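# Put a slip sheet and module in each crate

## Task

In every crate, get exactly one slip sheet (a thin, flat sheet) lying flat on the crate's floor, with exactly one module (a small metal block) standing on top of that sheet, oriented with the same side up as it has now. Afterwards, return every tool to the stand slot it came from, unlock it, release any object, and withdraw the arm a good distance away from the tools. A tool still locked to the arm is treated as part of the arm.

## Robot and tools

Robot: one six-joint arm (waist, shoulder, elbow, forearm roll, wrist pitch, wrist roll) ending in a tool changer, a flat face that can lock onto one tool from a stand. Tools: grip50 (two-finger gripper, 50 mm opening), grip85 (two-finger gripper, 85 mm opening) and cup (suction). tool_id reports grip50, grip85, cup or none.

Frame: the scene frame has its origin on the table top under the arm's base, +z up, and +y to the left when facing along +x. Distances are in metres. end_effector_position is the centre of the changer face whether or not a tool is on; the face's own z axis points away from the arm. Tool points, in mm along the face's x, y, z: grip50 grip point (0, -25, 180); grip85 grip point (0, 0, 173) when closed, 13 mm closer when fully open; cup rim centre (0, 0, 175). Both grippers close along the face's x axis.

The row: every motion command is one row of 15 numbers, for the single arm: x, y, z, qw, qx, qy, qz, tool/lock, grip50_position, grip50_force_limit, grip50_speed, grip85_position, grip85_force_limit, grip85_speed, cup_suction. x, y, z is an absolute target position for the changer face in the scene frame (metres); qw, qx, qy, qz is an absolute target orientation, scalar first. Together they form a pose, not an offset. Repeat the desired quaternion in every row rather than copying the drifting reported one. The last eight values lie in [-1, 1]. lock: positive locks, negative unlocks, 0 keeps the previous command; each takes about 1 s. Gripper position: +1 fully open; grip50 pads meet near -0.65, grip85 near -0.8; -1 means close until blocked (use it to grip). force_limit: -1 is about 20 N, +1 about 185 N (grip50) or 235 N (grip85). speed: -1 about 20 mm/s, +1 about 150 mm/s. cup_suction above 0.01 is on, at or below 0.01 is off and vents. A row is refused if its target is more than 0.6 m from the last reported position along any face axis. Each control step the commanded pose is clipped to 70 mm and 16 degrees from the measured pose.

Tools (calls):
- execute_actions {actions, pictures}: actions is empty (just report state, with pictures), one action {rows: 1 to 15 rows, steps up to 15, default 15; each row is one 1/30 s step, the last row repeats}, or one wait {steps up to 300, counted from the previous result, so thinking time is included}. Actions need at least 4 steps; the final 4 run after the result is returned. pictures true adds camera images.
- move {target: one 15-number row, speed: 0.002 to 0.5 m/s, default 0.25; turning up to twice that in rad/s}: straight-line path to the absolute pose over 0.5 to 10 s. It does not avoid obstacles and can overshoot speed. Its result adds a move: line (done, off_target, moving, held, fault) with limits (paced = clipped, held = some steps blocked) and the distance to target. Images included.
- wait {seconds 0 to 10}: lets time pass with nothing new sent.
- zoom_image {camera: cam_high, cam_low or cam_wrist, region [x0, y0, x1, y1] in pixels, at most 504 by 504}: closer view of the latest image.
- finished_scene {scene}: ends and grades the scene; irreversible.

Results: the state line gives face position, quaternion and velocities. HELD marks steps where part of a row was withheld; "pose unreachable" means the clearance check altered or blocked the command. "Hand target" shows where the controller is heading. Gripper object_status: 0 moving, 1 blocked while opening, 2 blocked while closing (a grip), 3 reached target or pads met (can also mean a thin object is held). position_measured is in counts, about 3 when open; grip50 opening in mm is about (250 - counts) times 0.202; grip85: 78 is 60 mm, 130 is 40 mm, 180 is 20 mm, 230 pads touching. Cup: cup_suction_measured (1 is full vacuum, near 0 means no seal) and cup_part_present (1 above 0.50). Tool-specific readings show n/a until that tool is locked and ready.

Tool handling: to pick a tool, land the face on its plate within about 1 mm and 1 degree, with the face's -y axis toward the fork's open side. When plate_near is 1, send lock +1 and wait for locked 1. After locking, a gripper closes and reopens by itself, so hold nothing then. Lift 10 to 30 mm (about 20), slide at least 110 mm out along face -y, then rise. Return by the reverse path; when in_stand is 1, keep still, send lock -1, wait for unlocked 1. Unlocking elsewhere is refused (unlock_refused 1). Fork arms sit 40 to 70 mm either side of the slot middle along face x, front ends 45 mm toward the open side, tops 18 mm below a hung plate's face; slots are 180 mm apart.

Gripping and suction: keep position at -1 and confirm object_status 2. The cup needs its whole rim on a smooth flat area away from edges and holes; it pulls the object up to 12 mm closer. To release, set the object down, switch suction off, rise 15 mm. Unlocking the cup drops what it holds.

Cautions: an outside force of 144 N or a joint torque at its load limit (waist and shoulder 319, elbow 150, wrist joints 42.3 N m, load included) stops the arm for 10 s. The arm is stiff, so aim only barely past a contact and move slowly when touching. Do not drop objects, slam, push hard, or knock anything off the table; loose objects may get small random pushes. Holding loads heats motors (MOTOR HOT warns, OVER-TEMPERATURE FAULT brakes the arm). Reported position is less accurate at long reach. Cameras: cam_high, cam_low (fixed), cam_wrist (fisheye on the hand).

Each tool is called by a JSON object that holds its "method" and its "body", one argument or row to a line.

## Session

{"method": "execute_actions", "body": {
  "actions": []
}}

Scene clock: 0.00 s of 9600.00 s.
end_effector_position=(+0.9992, -0.3566, +0.2651) locked=0 unlocked=1 plate_near=0 in_stand=0 unlock_refused=0 tool_id=none grip50_position_measured=n/a grip50_object_status=n/a grip85_position_measured=n/a grip85_object_status=n/a cup_suction_measured=n/a cup_part_present=n/a end_effector_quat_wxyz=(-0.028, -0.002, +0.999, +0.039) end_effector_velocity=(-0.000, -0.000, -0.001) end_effector_angular_velocity=(-0.001, +0.001, -0.003)
Joint positions: [-0.431  0.989  0.704  0.052  1.523 -1.964]
Joint velocities: [-0.     0.001  0.    -0.001 -0.     0.002]
Hand target: +0.999, -0.357, +0.265; -0.028, -0.002, +0.999, +0.039
camera_calibration (this result's frames):
cam_wrist: T_world_to_cam=[[-0.992655, 0.022716, 0.11883, 0.972331], [0.0652482, 0.927643, 0.367724, 0.222508], [-0.101879, 0.372776, -0.922311, 0.534042], [0, 0, 0, 1]] pos_world=[1.00508, -0.427574, 0.29519]

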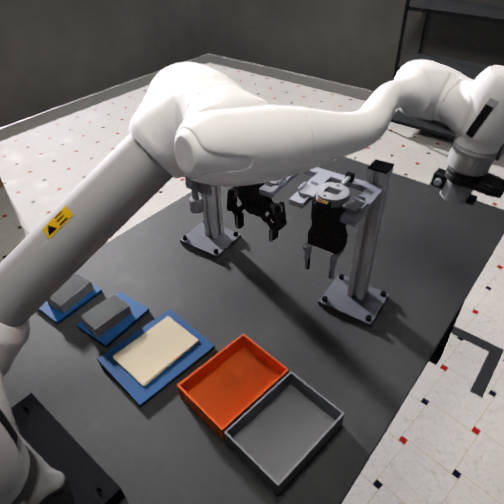

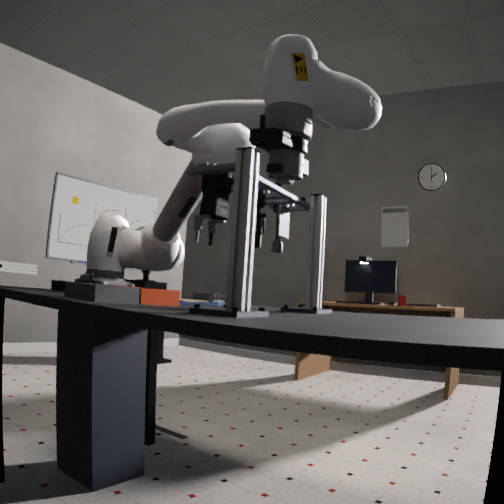

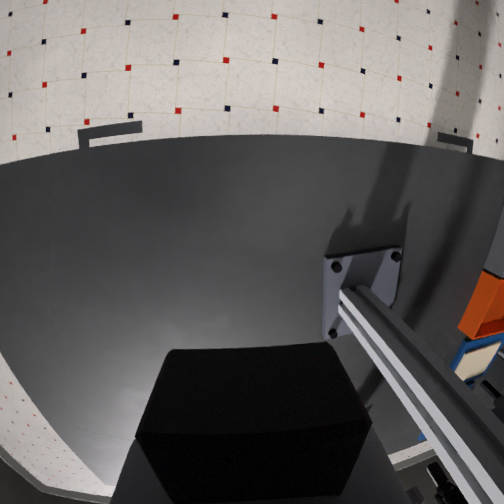

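{"method": "zoom_image", "body": {
  "camera": "cam_high",
  "region": [20, 260, 230, 410]
}}

{"method": "zoom_image", "body": {
  "camera": "cam_high",
  "region": [140, 100, 400, 330]
}}

Region (20, 260, 230, 410) of cam_high's 504x504 image, scaled by 2.400, with more detail than that image has; it fills the top 360 rows of this view, and the rest is white.

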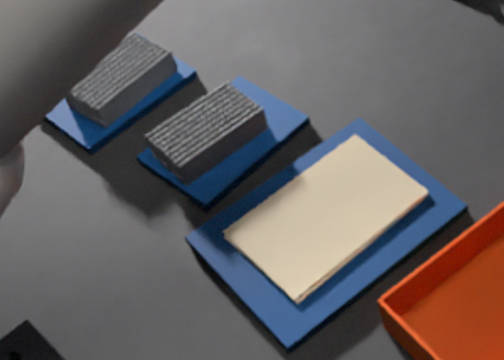

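Region (140, 100, 400, 330) of cam_high's 504x504 image, scaled by 1.938, with more detail than that image has; it fills the top 446 rows of this view, and the rest is white.

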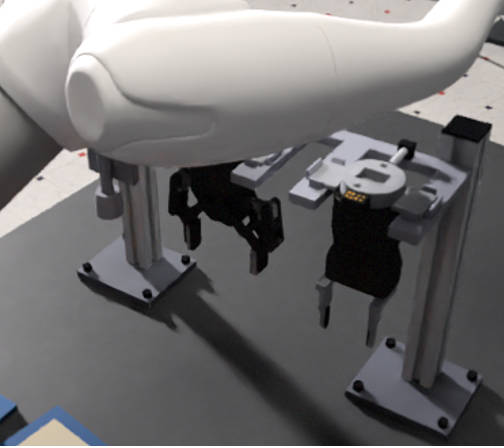

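{"method": "move", "body": {
  "target": [0.90, -0.32, 0.50, 0, 0.25882, 0.96593, 0, 0, 1, 0, 0, 1, -0.3, -0.3, -1],
  "speed": 0.25
}}

{"method": "move", "body": {
  "target": [0.677, 0.160, 0.400, 0, 0.67688, 0.7361, 0, 0, 1, 0, 0, 1, -0.3, -0.3, -1],
  "speed": 0.3
}}

{"method": "zoom_image", "body": {
  "camera": "cam_wrist",
  "region": [180, 230, 320, 360]
}}

Scene clock: 2.47 s of 9600.00 s.
end_effector_position=(+0.8995, -0.3198, +0.4999) locked=0 unlocked=1 plate_near=0 in_stand=0 unlock_refused=0 tool_id=none grip50_position_measured=n/a grip50_object_status=n/a grip85_position_measured=n/a grip85_object_status=n/a cup_suction_measured=n/a cup_part_present=n/a end_effector_quat_wxyz=(-0.000, +0.259, +0.966, -0.000) end_effector_velocity=(+0.000, -0.000, -0.002) end_effector_angular_velocity=(+0.000, +0.002, -0.001)
Joint positions: [-0.424  0.683  0.84   0.     1.612 -1.425]
Joint velocities: [-0.     0.002  0.    -0.001  0.     0.001]
Hand target: +0.900, -0.320, +0.500; -0.000, +0.259, +0.966, -0.000
Off the commanded pose: 0.001 m, 0 deg.
Kept back: nothing.
move: done
camera_calibration (this result's frames):
cam_wrist: T_world_to_cam=[[-0.847444, 0.527364, 0.0610464, 0.90429], [0.519857, 0.801018, 0.296849, -0.305475], [0.107648, 0.283299, -0.952971, 0.52488], [0, 0, 0, 1]] pos_world=[0.868636, -0.380896, 0.535672]

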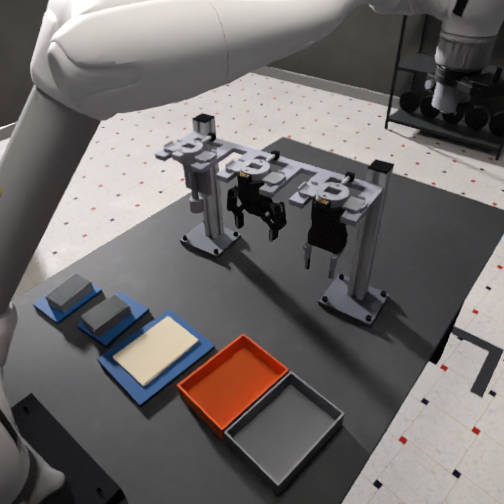

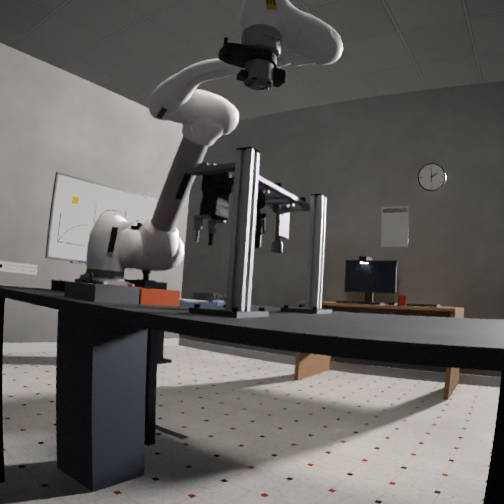

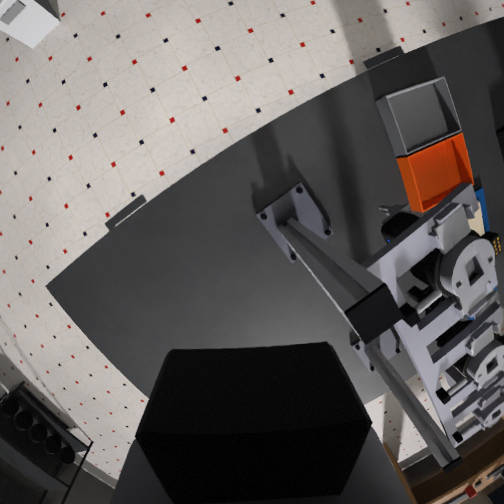

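Scene clock: 4.67 s of 9600.00 s.
end_effector_position=(+0.6775, +0.1600, +0.3996) locked=0 unlocked=1 plate_near=0 in_stand=0 unlock_refused=0 tool_id=none grip50_position_measured=n/a grip50_object_status=n/a grip85_position_measured=n/a grip85_object_status=n/a cup_suction_measured=n/a cup_part_present=n/a end_effector_quat_wxyz=(-0.001, +0.677, +0.736, +0.000) end_effector_velocity=(+0.000, +0.001, -0.001) end_effector_angular_velocity=(+0.002, +0.003, -0.001)
Joint positions: [ 0.138  0.273  1.649 -0.002  1.214  0.102]
Joint velocities: [0.    0.002 0.    0.002 0.    0.   ]
Hand target: +0.678, +0.160, +0.400; -0.001, +0.677, +0.736, +0.000
Off the commanded pose: 0.001 m, 0 deg.
Kept back: nothing.
move: done
camera_calibration (this result's frames):
cam_wrist: T_world_to_cam=[[-0.049845, 0.996827, 0.062065, -0.146629], [0.954559, 0.0292654, 0.296583, -0.715566], [0.293825, 0.0740278, -0.952988, 0.224714], [0, 0, 0, 1]] pos_world=[0.609715, 0.15047, 0.435474]

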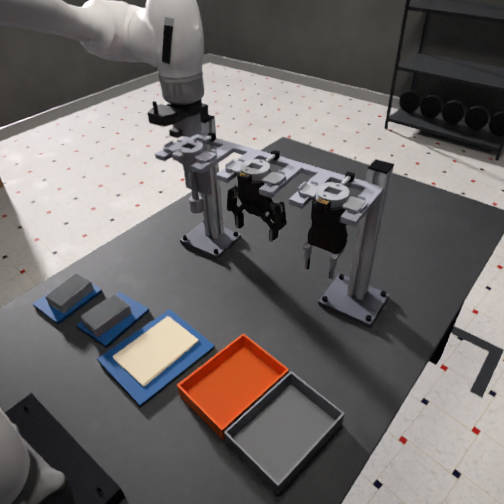

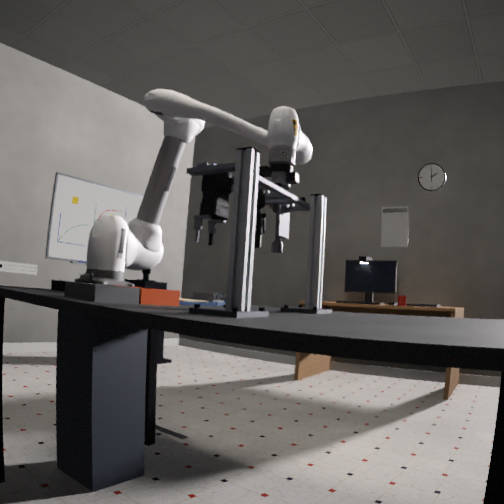

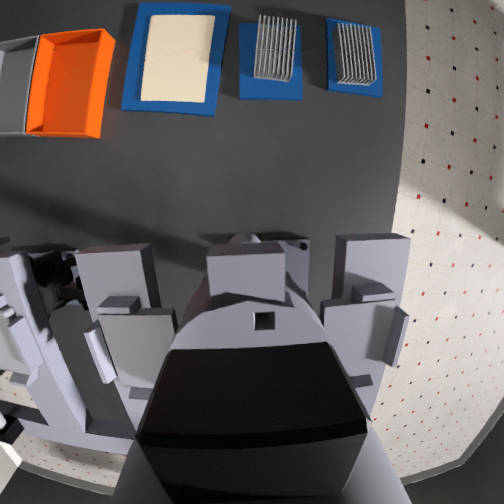

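Region (180, 230, 320, 360) of cam_wrist's 504x504 image, scaled by 3.600, with more detail than that image has; it fills the top 468 rows of this view, and the rest is white.

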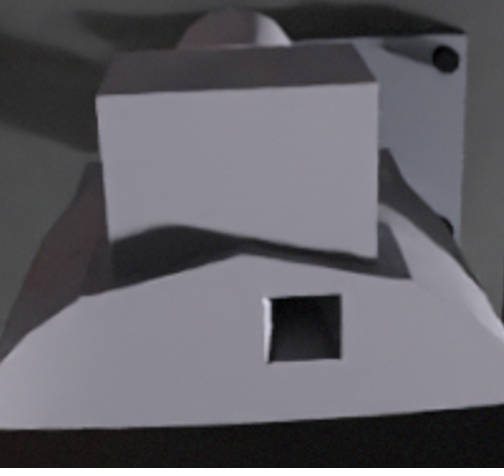

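{"method": "zoom_image", "body": {
  "camera": "cam_wrist",
  "region": [120, 230, 380, 450]
}}

Region (120, 230, 380, 450) of cam_wrist's 504x504 image, scaled by 1.938, with more detail than that image has; it fills the top 426 rows of this view, and the rest is white.

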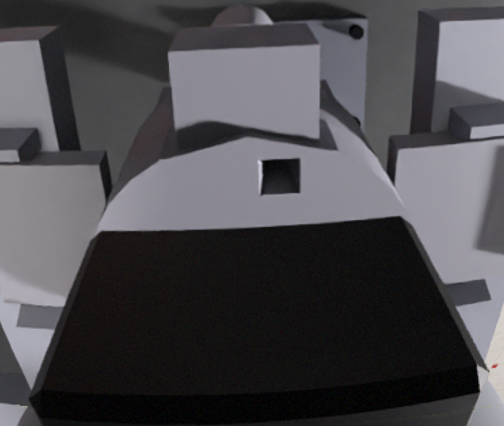

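{"method": "move", "body": {
  "target": [0.6775, 0.160, 0.438, 0, 0.21814, 0.97592, 0, 0, 1, 0, 0, 1, -0.3, -0.3, -1],
  "speed": 0.5
}}

{"method": "zoom_image", "body": {
  "camera": "cam_wrist",
  "region": [180, 240, 320, 360]
}}

{"method": "move", "body": {
  "target": [0.6775, 0.160, 0.438, 0, 0.67688, 0.7361, 0, 0, 1, 0, 0, 1, -0.3, -0.3, -1],
  "speed": 0.5
}}

{"method": "zoom_image", "body": {
  "camera": "cam_wrist",
  "region": [180, 240, 320, 360]
}}

Scene clock: 9.53 s of 9600.00 s.
end_effector_position=(+0.6774, +0.1600, +0.4380) locked=0 unlocked=1 plate_near=0 in_stand=0 unlock_refused=0 tool_id=none grip50_position_measured=n/a grip50_object_status=n/a grip85_position_measured=n/a grip85_object_status=n/a cup_suction_measured=n/a cup_part_present=n/a end_effector_quat_wxyz=(-0.000, +0.218, +0.976, +0.000) end_effector_velocity=(+0.000, -0.000, -0.001) end_effector_angular_velocity=(+0.000, +0.002, -0.002)
Joint positions: [ 0.139  0.253  1.603 -0.003  1.28  -0.945]
Joint velocities: [-0.001  0.001  0.     0.001  0.     0.001]
Hand target: +0.677, +0.160, +0.438; -0.000, +0.218, +0.976, +0.000
Off the commanded pose: 0.000 m, 0 deg.
Kept back: nothing.
move: done
camera_calibration (this result's frames):
cam_wrist: T_world_to_cam=[[-0.888564, 0.454685, 0.0609522, 0.506299], [0.45104, 0.841619, 0.297055, -0.51592], [0.0837678, 0.291444, -0.952913, 0.368792], [0, 0, 0, 1]] pos_world=[0.651687, 0.0965193, 0.473823]

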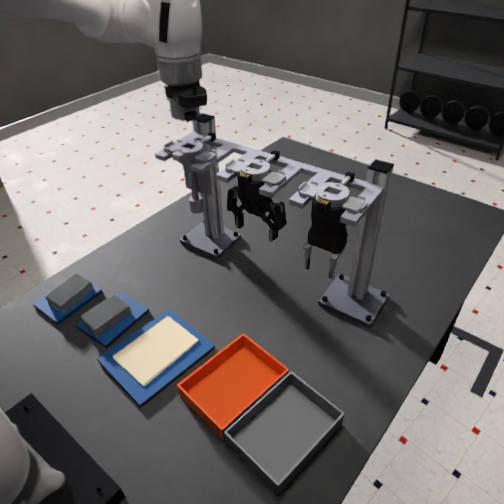

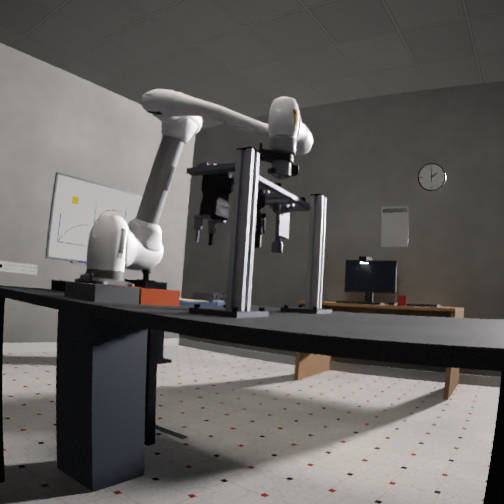

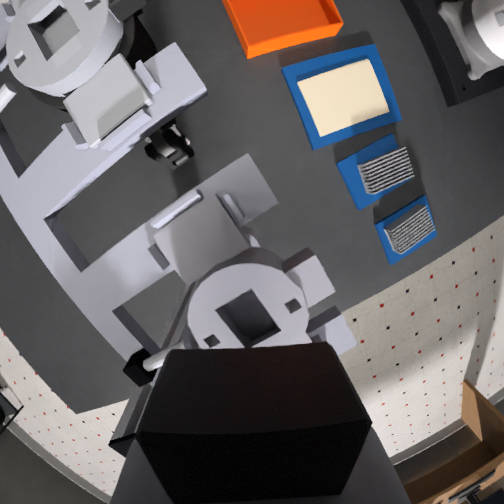

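Region (180, 240, 320, 360) of cam_wrist's 504x504 image, scaled by 3.600, with more detail than that image has; it fills the top 432 rows of this view, and the rest is white.

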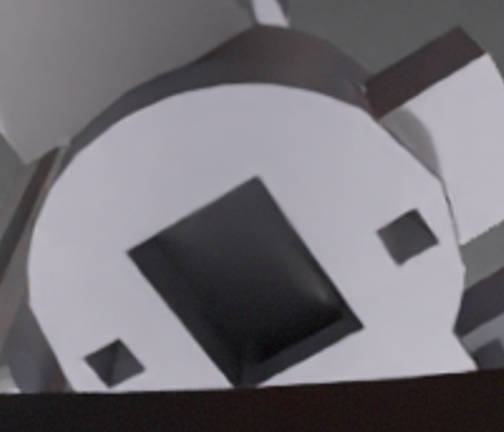

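Scene clock: 11.03 s of 9600.00 s.
end_effector_position=(+0.6775, +0.1600, +0.4381) locked=0 unlocked=1 plate_near=0 in_stand=0 unlock_refused=0 tool_id=none grip50_position_measured=n/a grip50_object_status=n/a grip85_position_measured=n/a grip85_object_status=n/a cup_suction_measured=n/a cup_part_present=n/a end_effector_quat_wxyz=(+0.000, +0.677, +0.736, +0.000) end_effector_velocity=(-0.000, +0.000, +0.000) end_effector_angular_velocity=(+0.000, +0.001, -0.001)
Joint positions: [ 0.139  0.253  1.602 -0.003  1.28   0.102]
Joint velocities: [ 0.001 -0.     0.     0.001  0.001  0.001]
Hand target: +0.677, +0.160, +0.438; +0.000, +0.677, +0.736, +0.000
Off the commanded pose: 0.000 m, 0 deg.
Kept back: nothing.
move: done
camera_calibration (this result's frames):
cam_wrist: T_world_to_cam=[[-0.0503823, 0.996868, 0.0609652, -0.148163], [0.954337, 0.0300561, 0.297215, -0.727156], [0.294452, 0.0731558, -0.952862, 0.261065], [0, 0, 0, 1]] pos_world=[0.609616, 0.150456, 0.473913]

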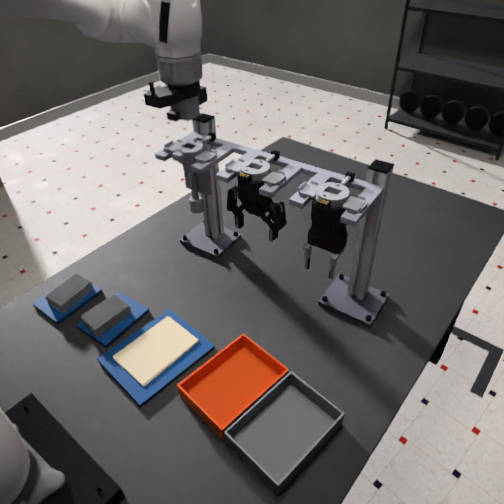

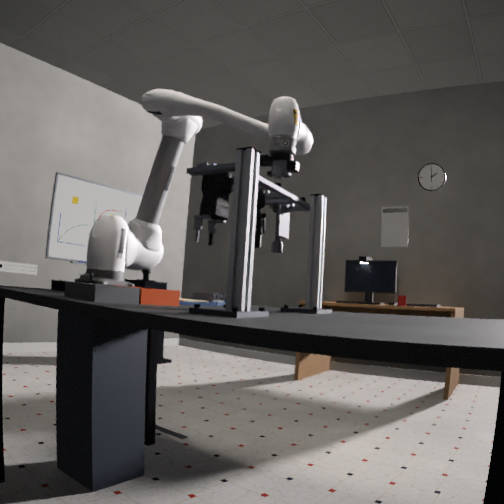

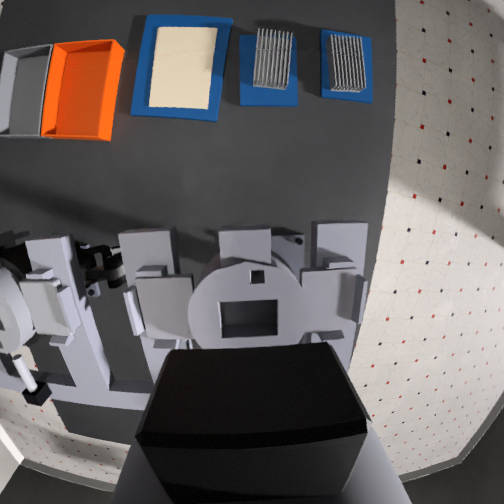

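Region (180, 240, 320, 360) of cam_wrist's 504x504 image, scaled by 3.600, with more detail than that image has; it fills the top 432 rows of this view, and the rest is white.

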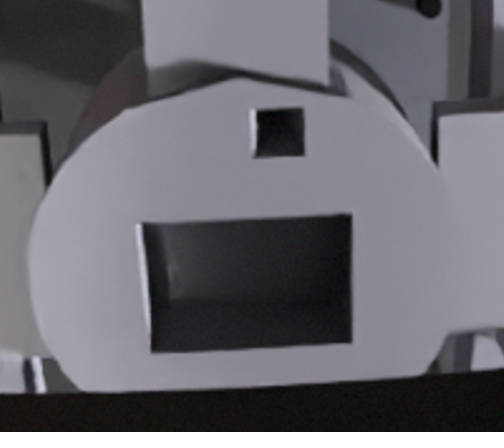

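{"method": "move", "body": {
  "target": [0.6766, 0.1607, 0.372, 0, 0.67688, 0.7361, 0, 0, 1, 0, 0, 1, -0.3, -0.3, -1],
  "speed": 0.08
}}

{"method": "move", "body": {
  "target": [0.6766, 0.1607, 0.3680, 0, 0.67688, 0.7361, 0, 0, 1, 0, 0, 1, -0.3, -0.3, -1],
  "speed": 0.012
}}

Scene clock: 13.60 s of 9600.00 s.
end_effector_position=(+0.6768, +0.1607, +0.3720) locked=0 unlocked=1 plate_near=0 in_stand=0 unlock_refused=0 tool_id=none grip50_position_measured=n/a grip50_object_status=n/a grip85_position_measured=n/a grip85_object_status=n/a cup_suction_measured=n/a cup_part_present=n/a end_effector_quat_wxyz=(+0.000, +0.677, +0.736, -0.000) end_effector_velocity=(+0.000, +0.000, -0.001) end_effector_angular_velocity=(-0.001, +0.001, +0.000)
Joint positions: [ 0.14   0.289  1.681 -0.004  1.166  0.104]
Joint velocities: [ 0.     0.001  0.    -0.001  0.     0.   ]
Hand target: +0.677, +0.161, +0.372; +0.000, +0.677, +0.736, -0.000
Off the commanded pose: 0.000 m, 0 deg.
Kept back: nothing.
move: done
camera_calibration (this result's frames):
cam_wrist: T_world_to_cam=[[-0.050283, 0.99688, 0.0608458, -0.144957], [0.954384, 0.0300074, 0.29707, -0.706847], [0.294317, 0.0730079, -0.952915, 0.198317], [0, 0, 0, 1]] pos_world=[0.608947, 0.151237, 0.407782]

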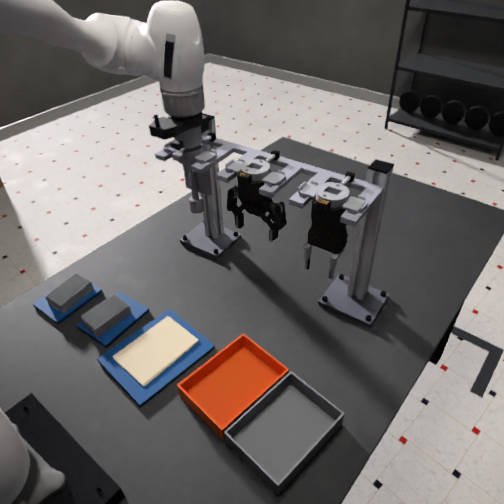

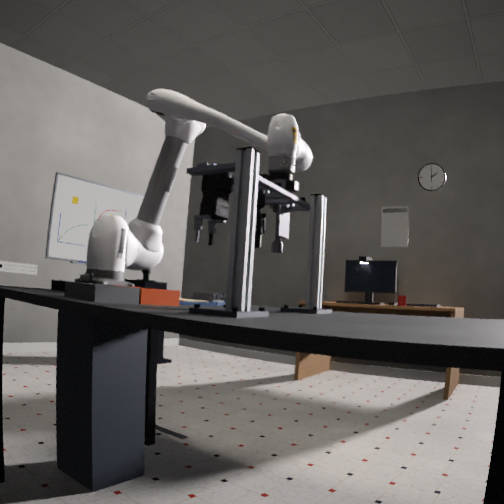

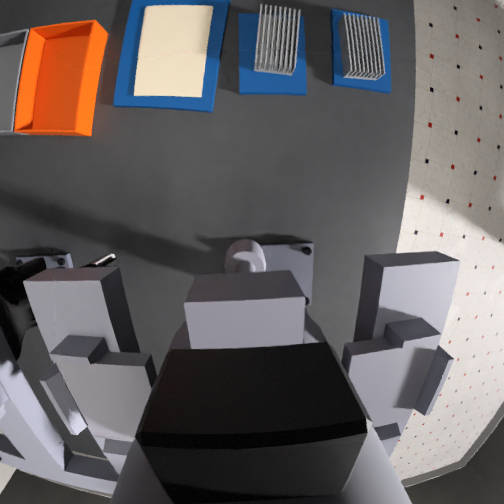

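Scene clock: 14.30 s of 9600.00 s.
end_effector_position=(+0.6766, +0.1607, +0.3680) locked=0 unlocked=1 plate_near=0 in_stand=0 unlock_refused=0 tool_id=none grip50_position_measured=n/a grip50_object_status=n/a grip85_position_measured=n/a grip85_object_status=n/a cup_suction_measured=n/a cup_part_present=n/a end_effector_quat_wxyz=(+0.000, +0.677, +0.736, -0.000) end_effector_velocity=(+0.000, -0.000, -0.000) end_effector_angular_velocity=(-0.001, -0.000, +0.000)
Joint positions: [ 0.14   0.291  1.686 -0.003  1.159  0.104]
Joint velocities: [ 0.     0.    -0.    -0.001 -0.     0.   ]
Hand target: +0.677, +0.161, +0.368; +0.000, +0.677, +0.736, -0.000
Off the commanded pose: 0.000 m, 0 deg.
Kept back: nothing.
move: done
camera_calibration (this result's frames):
cam_wrist: T_world_to_cam=[[-0.0502687, 0.996875, 0.0609319, -0.14476], [0.954395, 0.0299706, 0.29704, -0.705476], [0.294286, 0.0730849, -0.952919, 0.194591], [0, 0, 0, 1]] pos_world=[0.60876, 0.15123, 0.403804]

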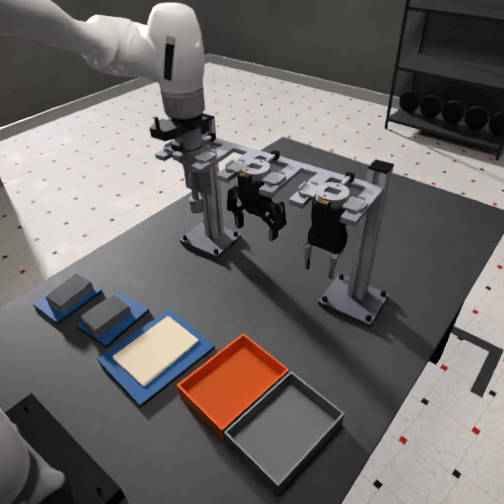

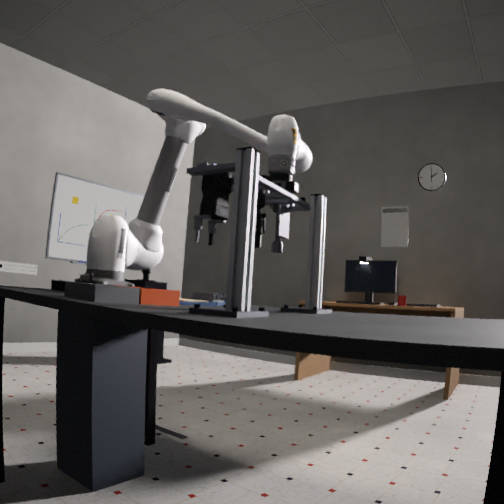

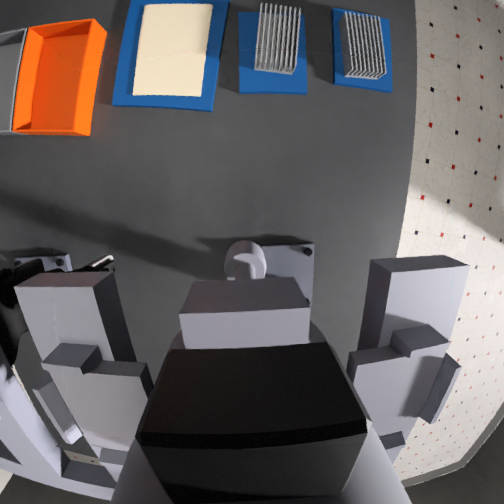

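{"method": "zoom_image", "body": {
  "camera": "cam_wrist",
  "region": [130, 270, 380, 440]
}}

Region (130, 270, 380, 440) of cam_wrist's 504x504 image, scaled by 2.016, with more detail than that image has; it fills the top 343 rows of this view, and the rest is white.

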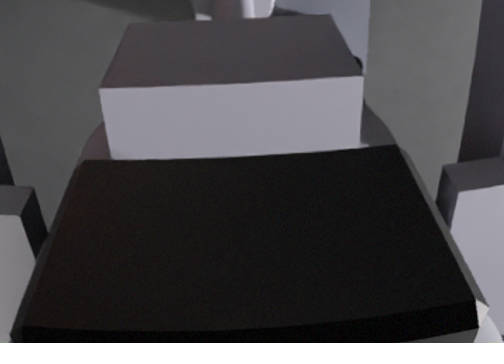

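{"method": "zoom_image", "body": {
  "camera": "cam_wrist",
  "region": [140, 270, 220, 400]
}}

{"method": "zoom_image", "body": {
  "camera": "cam_wrist",
  "region": [280, 265, 360, 395]
}}

Region (140, 270, 220, 400) of cam_wrist's 504x504 image, scaled by 3.877, with more detail than that image has; it fills the left 310 columns of this view, and the rest is white.

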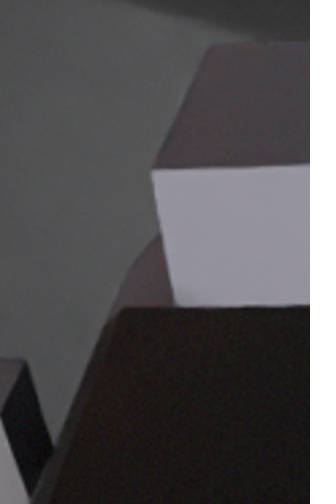

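Region (280, 265, 360, 395) of cam_wrist's 504x504 image, scaled by 3.877, with more detail than that image has; it fills the left 310 columns of this view, and the rest is white.

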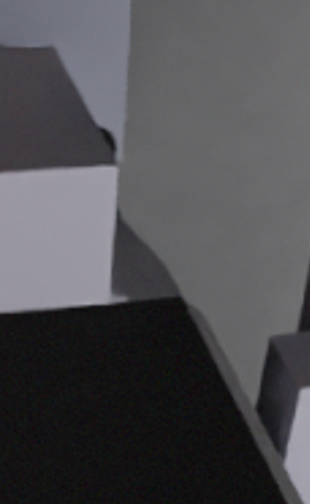

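{"method": "move", "body": {
  "target": [0.6763, 0.1603, 0.3662, 0, 0.67688, 0.7361, 0, 0, 1, 0, 0, 1, -0.3, -0.3, -1],
  "speed": 0.005
}}

Scene clock: 18.07 s of 9600.00 s.
end_effector_position=(+0.6763, +0.1603, +0.3662) locked=0 unlocked=1 plate_near=0 in_stand=1 unlock_refused=0 tool_id=none grip50_position_measured=n/a grip50_object_status=n/a grip85_position_measured=n/a grip85_object_status=n/a cup_suction_measured=n/a cup_part_present=n/a end_effector_quat_wxyz=(+0.000, +0.677, +0.736, -0.000) end_effector_velocity=(+0.000, +0.000, +0.001) end_effector_angular_velocity=(-0.001, -0.002, +0.000)
Joint positions: [ 0.139  0.292  1.688 -0.003  1.156  0.103]
Joint velocities: [ 0.001 -0.001 -0.    -0.001 -0.     0.001]
Hand target: +0.676, +0.160, +0.366; +0.000, +0.677, +0.736, -0.000
Off the commanded pose: 0.000 m, 0 deg.
Kept back: nothing.
move: done
camera_calibration (this result's frames):
cam_wrist: T_world_to_cam=[[-0.0503908, 0.996869, 0.0609352, -0.14417], [0.954391, 0.0300866, 0.297039, -0.704655], [0.294276, 0.0731241, -0.952919, 0.192996], [0, 0, 0, 1]] pos_world=[0.608458, 0.150806, 0.402005]

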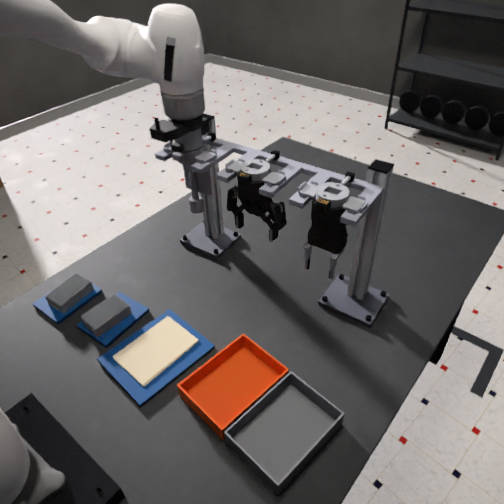

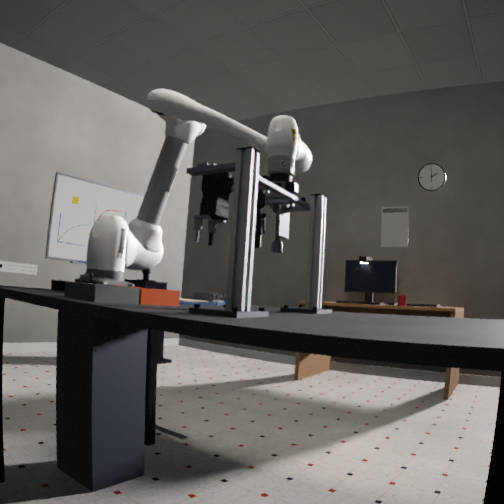

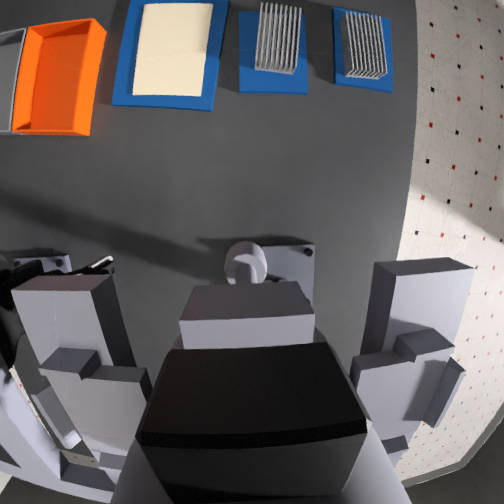

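{"method": "execute_actions", "body": {
  "actions": [
    {"rows": [[0.6763, 0.1603, 0.3658, 0, 0.67688, 0.7361, 0, 0, 1, 0, 0, 1, -0.3, -0.3, -1], [0.6763, 0.1603, 0.3654, 0, 0.67688, 0.7361, 0, 0, 1, 0, 0, 1, -0.3, -0.3, -1], [0.6763, 0.1603, 0.3651, 0, 0.67688, 0.7361, 0, 0, 1, 0, 0, 1, -0.3, -0.3, -1], [0.6763, 0.1603, 0.3648, 0, 0.67688, 0.7361, 0, 0, 1, 0, 0, 1, -0.3, -0.3, -1]], "steps": 15}
  ]
}}

Scene clock: 18.60 s of 9600.00 s.
end_effector_position=(+0.6763, +0.1603, +0.3648) locked=0 unlocked=1 plate_near=0 in_stand=1 unlock_refused=0 tool_id=none grip50_position_measured=n/a grip50_object_status=n/a grip85_position_measured=n/a grip85_object_status=n/a cup_suction_measured=n/a cup_part_present=n/a end_effector_quat_wxyz=(+0.000, +0.677, +0.736, +0.000) end_effector_velocity=(+0.000, -0.000, -0.001) end_effector_angular_velocity=(-0.002, +0.001, +0.001)
Joint positions: [ 0.139  0.293  1.69  -0.003  1.153  0.103]
Joint velocities: [ 0.     0.001 -0.    -0.002  0.    -0.   ]
Steps of this call (steps 1 to 5: nothing new was sent; steps 6 to 16: the first 11 steps of this action). Readings (end_effector_position | what the end effector reports):
6: (+0.6763, +0.1603, +0.3661) | locked=0 unlocked=1 plate_near=0 in_stand=1 unlock_refused=0 tool_id=none grip50_position_measured=n/a grip50_object_status=n/a grip85_position_measured=n/a grip85_object_status=n/a cup_suction_measured=n/a cup_part_present=n/a
7: (+0.6763, +0.1603, +0.3658) | locked=0 unlocked=1 plate_near=0 in_stand=1 unlock_refused=0 tool_id=none grip50_position_measured=n/a grip50_object_status=n/a grip85_position_measured=n/a grip85_object_status=n/a cup_suction_measured=n/a cup_part_present=n/a
9: (+0.6763, +0.1603, +0.3651) | locked=0 unlocked=1 plate_near=0 in_stand=1 unlock_refused=0 tool_id=none grip50_position_measured=n/a grip50_object_status=n/a grip85_position_measured=n/a grip85_object_status=n/a cup_suction_measured=n/a cup_part_present=n/a
13: (+0.6763, +0.1603, +0.3648) | locked=0 unlocked=1 plate_near=0 in_stand=1 unlock_refused=0 tool_id=none grip50_position_measured=n/a grip50_object_status=n/a grip85_position_measured=n/a grip85_object_status=n/a cup_suction_measured=n/a cup_part_present=n/a
16: the state above

{"method": "execute_actions", "body": {
  "actions": [
    {"rows": [[0.6763, 0.1603, 0.3646, 0, 0.67688, 0.7361, 0, 0, 1, 0, 0, 1, -0.3, -0.3, -1], [0.6763, 0.1603, 0.3644, 0, 0.67688, 0.7361, 0, 0, 1, 0, 0, 1, -0.3, -0.3, -1], [0.6763, 0.1603, 0.3642, 0, 0.67688, 0.7361, 0, 0, 1, 0, 0, 1, -0.3, -0.3, -1]], "steps": 10}
  ]
}}

{"method": "execute_actions", "body": {
  "actions": [
    {"steps": 4}
  ]
}}

Scene clock: 18.97 s of 9600.00 s.
end_effector_position=(+0.6763, +0.1603, +0.3642) locked=0 unlocked=1 plate_near=0 in_stand=1 unlock_refused=0 tool_id=none grip50_position_measured=n/a grip50_object_status=n/a grip85_position_measured=n/a grip85_object_status=n/a cup_suction_measured=n/a cup_part_present=n/a end_effector_quat_wxyz=(-0.000, +0.677, +0.736, -0.000) end_effector_velocity=(+0.000, -0.000, -0.001) end_effector_angular_velocity=(-0.002, +0.001, +0.001)
Joint positions: [ 0.139  0.293  1.69  -0.003  1.152  0.103]
Joint velocities: [-0.     0.001  0.    -0.002  0.     0.   ]
Off your previous action's commanded pose: 0.000 m, 0 deg at its last step (step 4 of this call).
Steps of this call (steps 1 to 4: the last 4 steps of your previous action; step 5: nothing new was sent; steps 6 to 11: the first 6 steps of this action). Readings (end_effector_position | what the end effector reports):
6: (+0.6763, +0.1603, +0.3648) | locked=0 unlocked=1 plate_near=0 in_stand=1 unlock_refused=0 tool_id=none grip50_position_measured=n/a grip50_object_status=n/a grip85_position_measured=n/a grip85_object_status=n/a cup_suction_measured=n/a cup_part_present=n/a
7: (+0.6763, +0.1603, +0.3646) | locked=0 unlocked=1 plate_near=0 in_stand=1 unlock_refused=0 tool_id=none grip50_position_measured=n/a grip50_object_status=n/a grip85_position_measured=n/a grip85_object_status=n/a cup_suction_measured=n/a cup_part_present=n/a
9: (+0.6763, +0.1603, +0.3643) | locked=0 unlocked=1 plate_near=0 in_stand=1 unlock_refused=0 tool_id=none grip50_position_measured=n/a grip50_object_status=n/a grip85_position_measured=n/a grip85_object_status=n/a cup_suction_measured=n/a cup_part_present=n/a
11: the state above

Scene clock: 19.10 s of 9600.00 s.
end_effector_position=(+0.6763, +0.1603, +0.3642) locked=0 unlocked=1 plate_near=0 in_stand=1 unlock_refused=0 tool_id=none grip50_position_measured=n/a grip50_object_status=n/a grip85_position_measured=n/a grip85_object_status=n/a cup_suction_measured=n/a cup_part_present=n/a end_effector_quat_wxyz=(-0.000, +0.677, +0.736, -0.000) end_effector_velocity=(+0.000, +0.000, -0.001) end_effector_angular_velocity=(-0.001, +0.001, +0.001)
Joint positions: [ 0.139  0.293  1.69  -0.003  1.152  0.103]
Joint velocities: [ 0.     0.001  0.    -0.001 -0.    -0.   ]
Hand target: +0.676, +0.160, +0.364; +0.000, +0.677, +0.736, -0.000
Off the commanded pose: 0.000 m, 0 deg.
Kept back: nothing.
Steps of this call (steps 1 to 4: the last 4 steps of your previous action). Readings (end_effector_position | what the end effector reports):
1: (+0.6763, +0.1603, +0.3642) | locked=0 unlocked=1 plate_near=0 in_stand=1 unlock_refused=0 tool_id=none grip50_position_measured=n/a grip50_object_status=n/a grip85_position_measured=n/a grip85_object_status=n/a cup_suction_measured=n/a cup_part_present=n/a
2: (+0.6763, +0.1603, +0.3642) | locked=0 unlocked=1 plate_near=0 in_stand=1 unlock_refused=0 tool_id=none grip50_position_measured=n/a grip50_object_status=n/a grip85_position_measured=n/a grip85_object_status=n/a cup_suction_measured=n/a cup_part_present=n/a
4: the state above

{"method": "execute_actions", "body": {
  "actions": [
    {"rows": [[0.6763, 0.1603, 0.3640, 0, 0.67688, 0.7361, 0, 0, 1, 0, 0, 1, -0.3, -0.3, -1], [0.6763, 0.1603, 0.3638, 0, 0.67688, 0.7361, 0, 0, 1, 0, 0, 1, -0.3, -0.3, -1], [0.6763, 0.1603, 0.3636, 0, 0.67688, 0.7361, 0, 0, 1, 0, 0, 1, -0.3, -0.3, -1]], "steps": 12}
  ]
}}

Scene clock: 19.47 s of 9600.00 s.
end_effector_position=(+0.6763, +0.1603, +0.3636) locked=0 unlocked=1 plate_near=1 in_stand=1 unlock_refused=0 tool_id=none grip50_position_measured=n/a grip50_object_status=n/a grip85_position_measured=n/a grip85_object_status=n/a cup_suction_measured=n/a cup_part_present=n/a end_effector_quat_wxyz=(-0.000, +0.677, +0.736, -0.000) end_effector_velocity=(-0.000, -0.000, +0.002) end_effector_angular_velocity=(+0.000, -0.002, -0.000)
Joint positions: [ 0.139  0.294  1.691 -0.003  1.151  0.103]
Joint velocities: [-0.    -0.002 -0.    -0.     0.001  0.   ]
Steps of this call (steps 1 to 3: nothing new was sent; steps 4 to 11: the first 8 steps of this action). Readings (end_effector_position | what the end effector reports):
4: (+0.6763, +0.1603, +0.3642) | locked=0 unlocked=1 plate_near=0 in_stand=1 unlock_refused=0 tool_id=none grip50_position_measured=n/a grip50_object_status=n/a grip85_position_measured=n/a grip85_object_status=n/a cup_suction_measured=n/a cup_part_present=n/a
5: (+0.6763, +0.1603, +0.3640) | locked=0 unlocked=1 plate_near=0 in_stand=1 unlock_refused=0 tool_id=none grip50_position_measured=n/a grip50_object_status=n/a grip85_position_measured=n/a grip85_object_status=n/a cup_suction_measured=n/a cup_part_present=n/a
7: (+0.6763, +0.1603, +0.3637) | locked=0 unlocked=1 plate_near=1 in_stand=1 unlock_refused=0 tool_id=none grip50_position_measured=n/a grip50_object_status=n/a grip85_position_measured=n/a grip85_object_status=n/a cup_suction_measured=n/a cup_part_present=n/a
11: the state above

{"method": "execute_actions", "body": {
  "actions": [
    {"rows": [[0.6763, 0.1603, 0.3634, 0, 0.67688, 0.7361, 0, 1, 1, 0, 0, 1, -0.3, -0.3, -1]], "steps": 15}
  ]
}}

{"method": "execute_actions", "body": {
  "actions": [
    {"steps": 24}
  ],
  "pictures": true
}}

{"method": "zoom_image", "body": {
  "camera": "cam_wrist",
  "region": [130, 230, 380, 440]
}}

Scene clock: 19.97 s of 9600.00 s.
end_effector_position=(+0.6763, +0.1603, +0.3634) locked=0 unlocked=0 plate_near=1 in_stand=1 unlock_refused=0 tool_id=none grip50_position_measured=n/a grip50_object_status=n/a grip85_position_measured=n/a grip85_object_status=n/a cup_suction_measured=n/a cup_part_present=n/a end_effector_quat_wxyz=(-0.000, +0.677, +0.736, +0.000) end_effector_velocity=(-0.000, +0.000, +0.000) end_effector_angular_velocity=(+0.002, -0.001, -0.001)
Joint positions: [ 0.139  0.294  1.691 -0.003  1.151  0.103]
Joint velocities: [ 0.    -0.001 -0.     0.002 -0.    -0.   ]
Off your previous action's commanded pose: 0.000 m, 0 deg at its last step (step 4 of this call).
Steps of this call (steps 1 to 4: the last 4 steps of your previous action; steps 5 to 15: the first 11 steps of this action). Readings (end_effector_position | what the end effector reports):
5: (+0.6763, +0.1603, +0.3636) | locked=0 unlocked=0 plate_near=1 in_stand=1 unlock_refused=0 tool_id=none grip50_position_measured=n/a grip50_object_status=n/a grip85_position_measured=n/a grip85_object_status=n/a cup_suction_measured=n/a cup_part_present=n/a
6: (+0.6763, +0.1603, +0.3635) | locked=0 unlocked=0 plate_near=1 in_stand=1 unlock_refused=0 tool_id=none grip50_position_measured=n/a grip50_object_status=n/a grip85_position_measured=n/a grip85_object_status=n/a cup_suction_measured=n/a cup_part_present=n/a
8: (+0.6763, +0.1603, +0.3634) | locked=0 unlocked=0 plate_near=1 in_stand=1 unlock_refused=0 tool_id=none grip50_position_measured=n/a grip50_object_status=n/a grip85_position_measured=n/a grip85_object_status=n/a cup_suction_measured=n/a cup_part_present=n/a
12: (+0.6763, +0.1603, +0.3634) | locked=0 unlocked=0 plate_near=1 in_stand=1 unlock_refused=0 tool_id=none grip50_position_measured=n/a grip50_object_status=n/a grip85_position_measured=n/a grip85_object_status=n/a cup_suction_measured=n/a cup_part_present=n/a
15: the state above

Scene clock: 20.77 s of 9600.00 s.
end_effector_position=(+0.6763, +0.1603, +0.3633) locked=1 unlocked=0 plate_near=1 in_stand=1 unlock_refused=0 tool_id=cup grip50_position_measured=n/a grip50_object_status=n/a grip85_position_measured=n/a grip85_object_status=n/a cup_suction_measured=n/a cup_part_present=n/a end_effector_quat_wxyz=(-0.000, +0.677, +0.736, -0.000) end_effector_velocity=(-0.001, -0.000, +0.002) end_effector_angular_velocity=(+0.001, -0.002, -0.001)
Joint positions: [ 0.139  0.294  1.691 -0.003  1.151  0.103]
Joint velocities: [ 0.    -0.003  0.     0.     0.     0.001]
Hand target: +0.676, +0.160, +0.363; +0.000, +0.677, +0.736, -0.000
Off the commanded pose: 0.000 m, 0 deg.
Kept back: nothing.
Steps of this call (steps 1 to 4: the last 4 steps of your previous action; steps 5 to 24: nothing new was sent). Readings (end_effector_position | what the end effector reports):
1: (+0.6763, +0.1603, +0.3634) | locked=0 unlocked=0 plate_near=1 in_stand=1 unlock_refused=0 tool_id=none grip50_position_measured=n/a grip50_object_status=n/a grip85_position_measured=n/a grip85_object_status=n/a cup_suction_measured=n/a cup_part_present=n/a
2: (+0.6763, +0.1603, +0.3634) | locked=0 unlocked=0 plate_near=1 in_stand=1 unlock_refused=0 tool_id=none grip50_position_measured=n/a grip50_object_status=n/a grip85_position_measured=n/a grip85_object_status=n/a cup_suction_measured=n/a cup_part_present=n/a
4: (+0.6763, +0.1603, +0.3634) | locked=0 unlocked=0 plate_near=1 in_stand=1 unlock_refused=0 tool_id=none grip50_position_measured=n/a grip50_object_status=n/a grip85_position_measured=n/a grip85_object_status=n/a cup_suction_measured=n/a cup_part_present=n/a
8: (+0.6763, +0.1603, +0.3633) | locked=0 unlocked=0 plate_near=1 in_stand=1 unlock_refused=0 tool_id=none grip50_position_measured=n/a grip50_object_status=n/a grip85_position_measured=n/a grip85_object_status=n/a cup_suction_measured=n/a cup_part_present=n/a
24: the state above
camera_calibration (this result's frames):
cam_wrist: T_world_to_cam=[[-0.0504891, 0.996865, 0.0609256, -0.143912], [0.954423, 0.0301923, 0.296926, -0.703814], [0.294155, 0.0731403, -0.952955, 0.190336], [0, 0, 0, 1]] pos_world=[0.608482, 0.15079, 0.39913]

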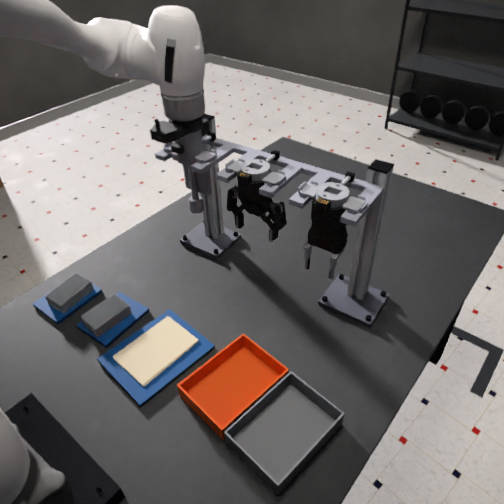

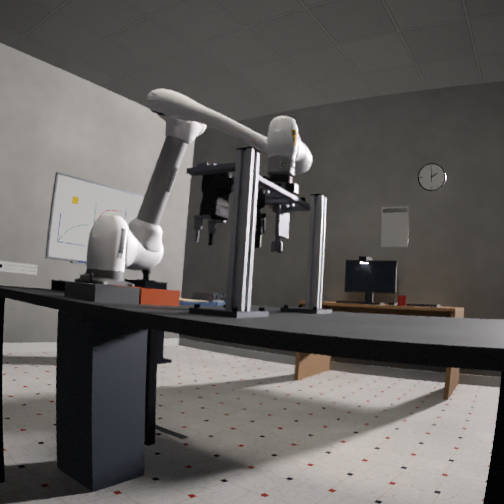

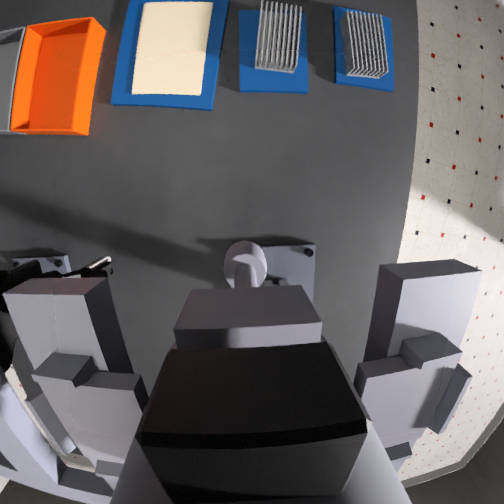

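Region (130, 230, 380, 440) of cam_wrist's 504x504 image, scaled by 2.016, with more detail than that image has; it fills the top 423 rows of this view, and the rest is white.

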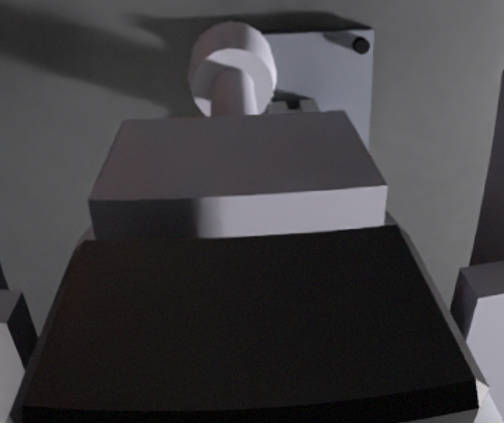

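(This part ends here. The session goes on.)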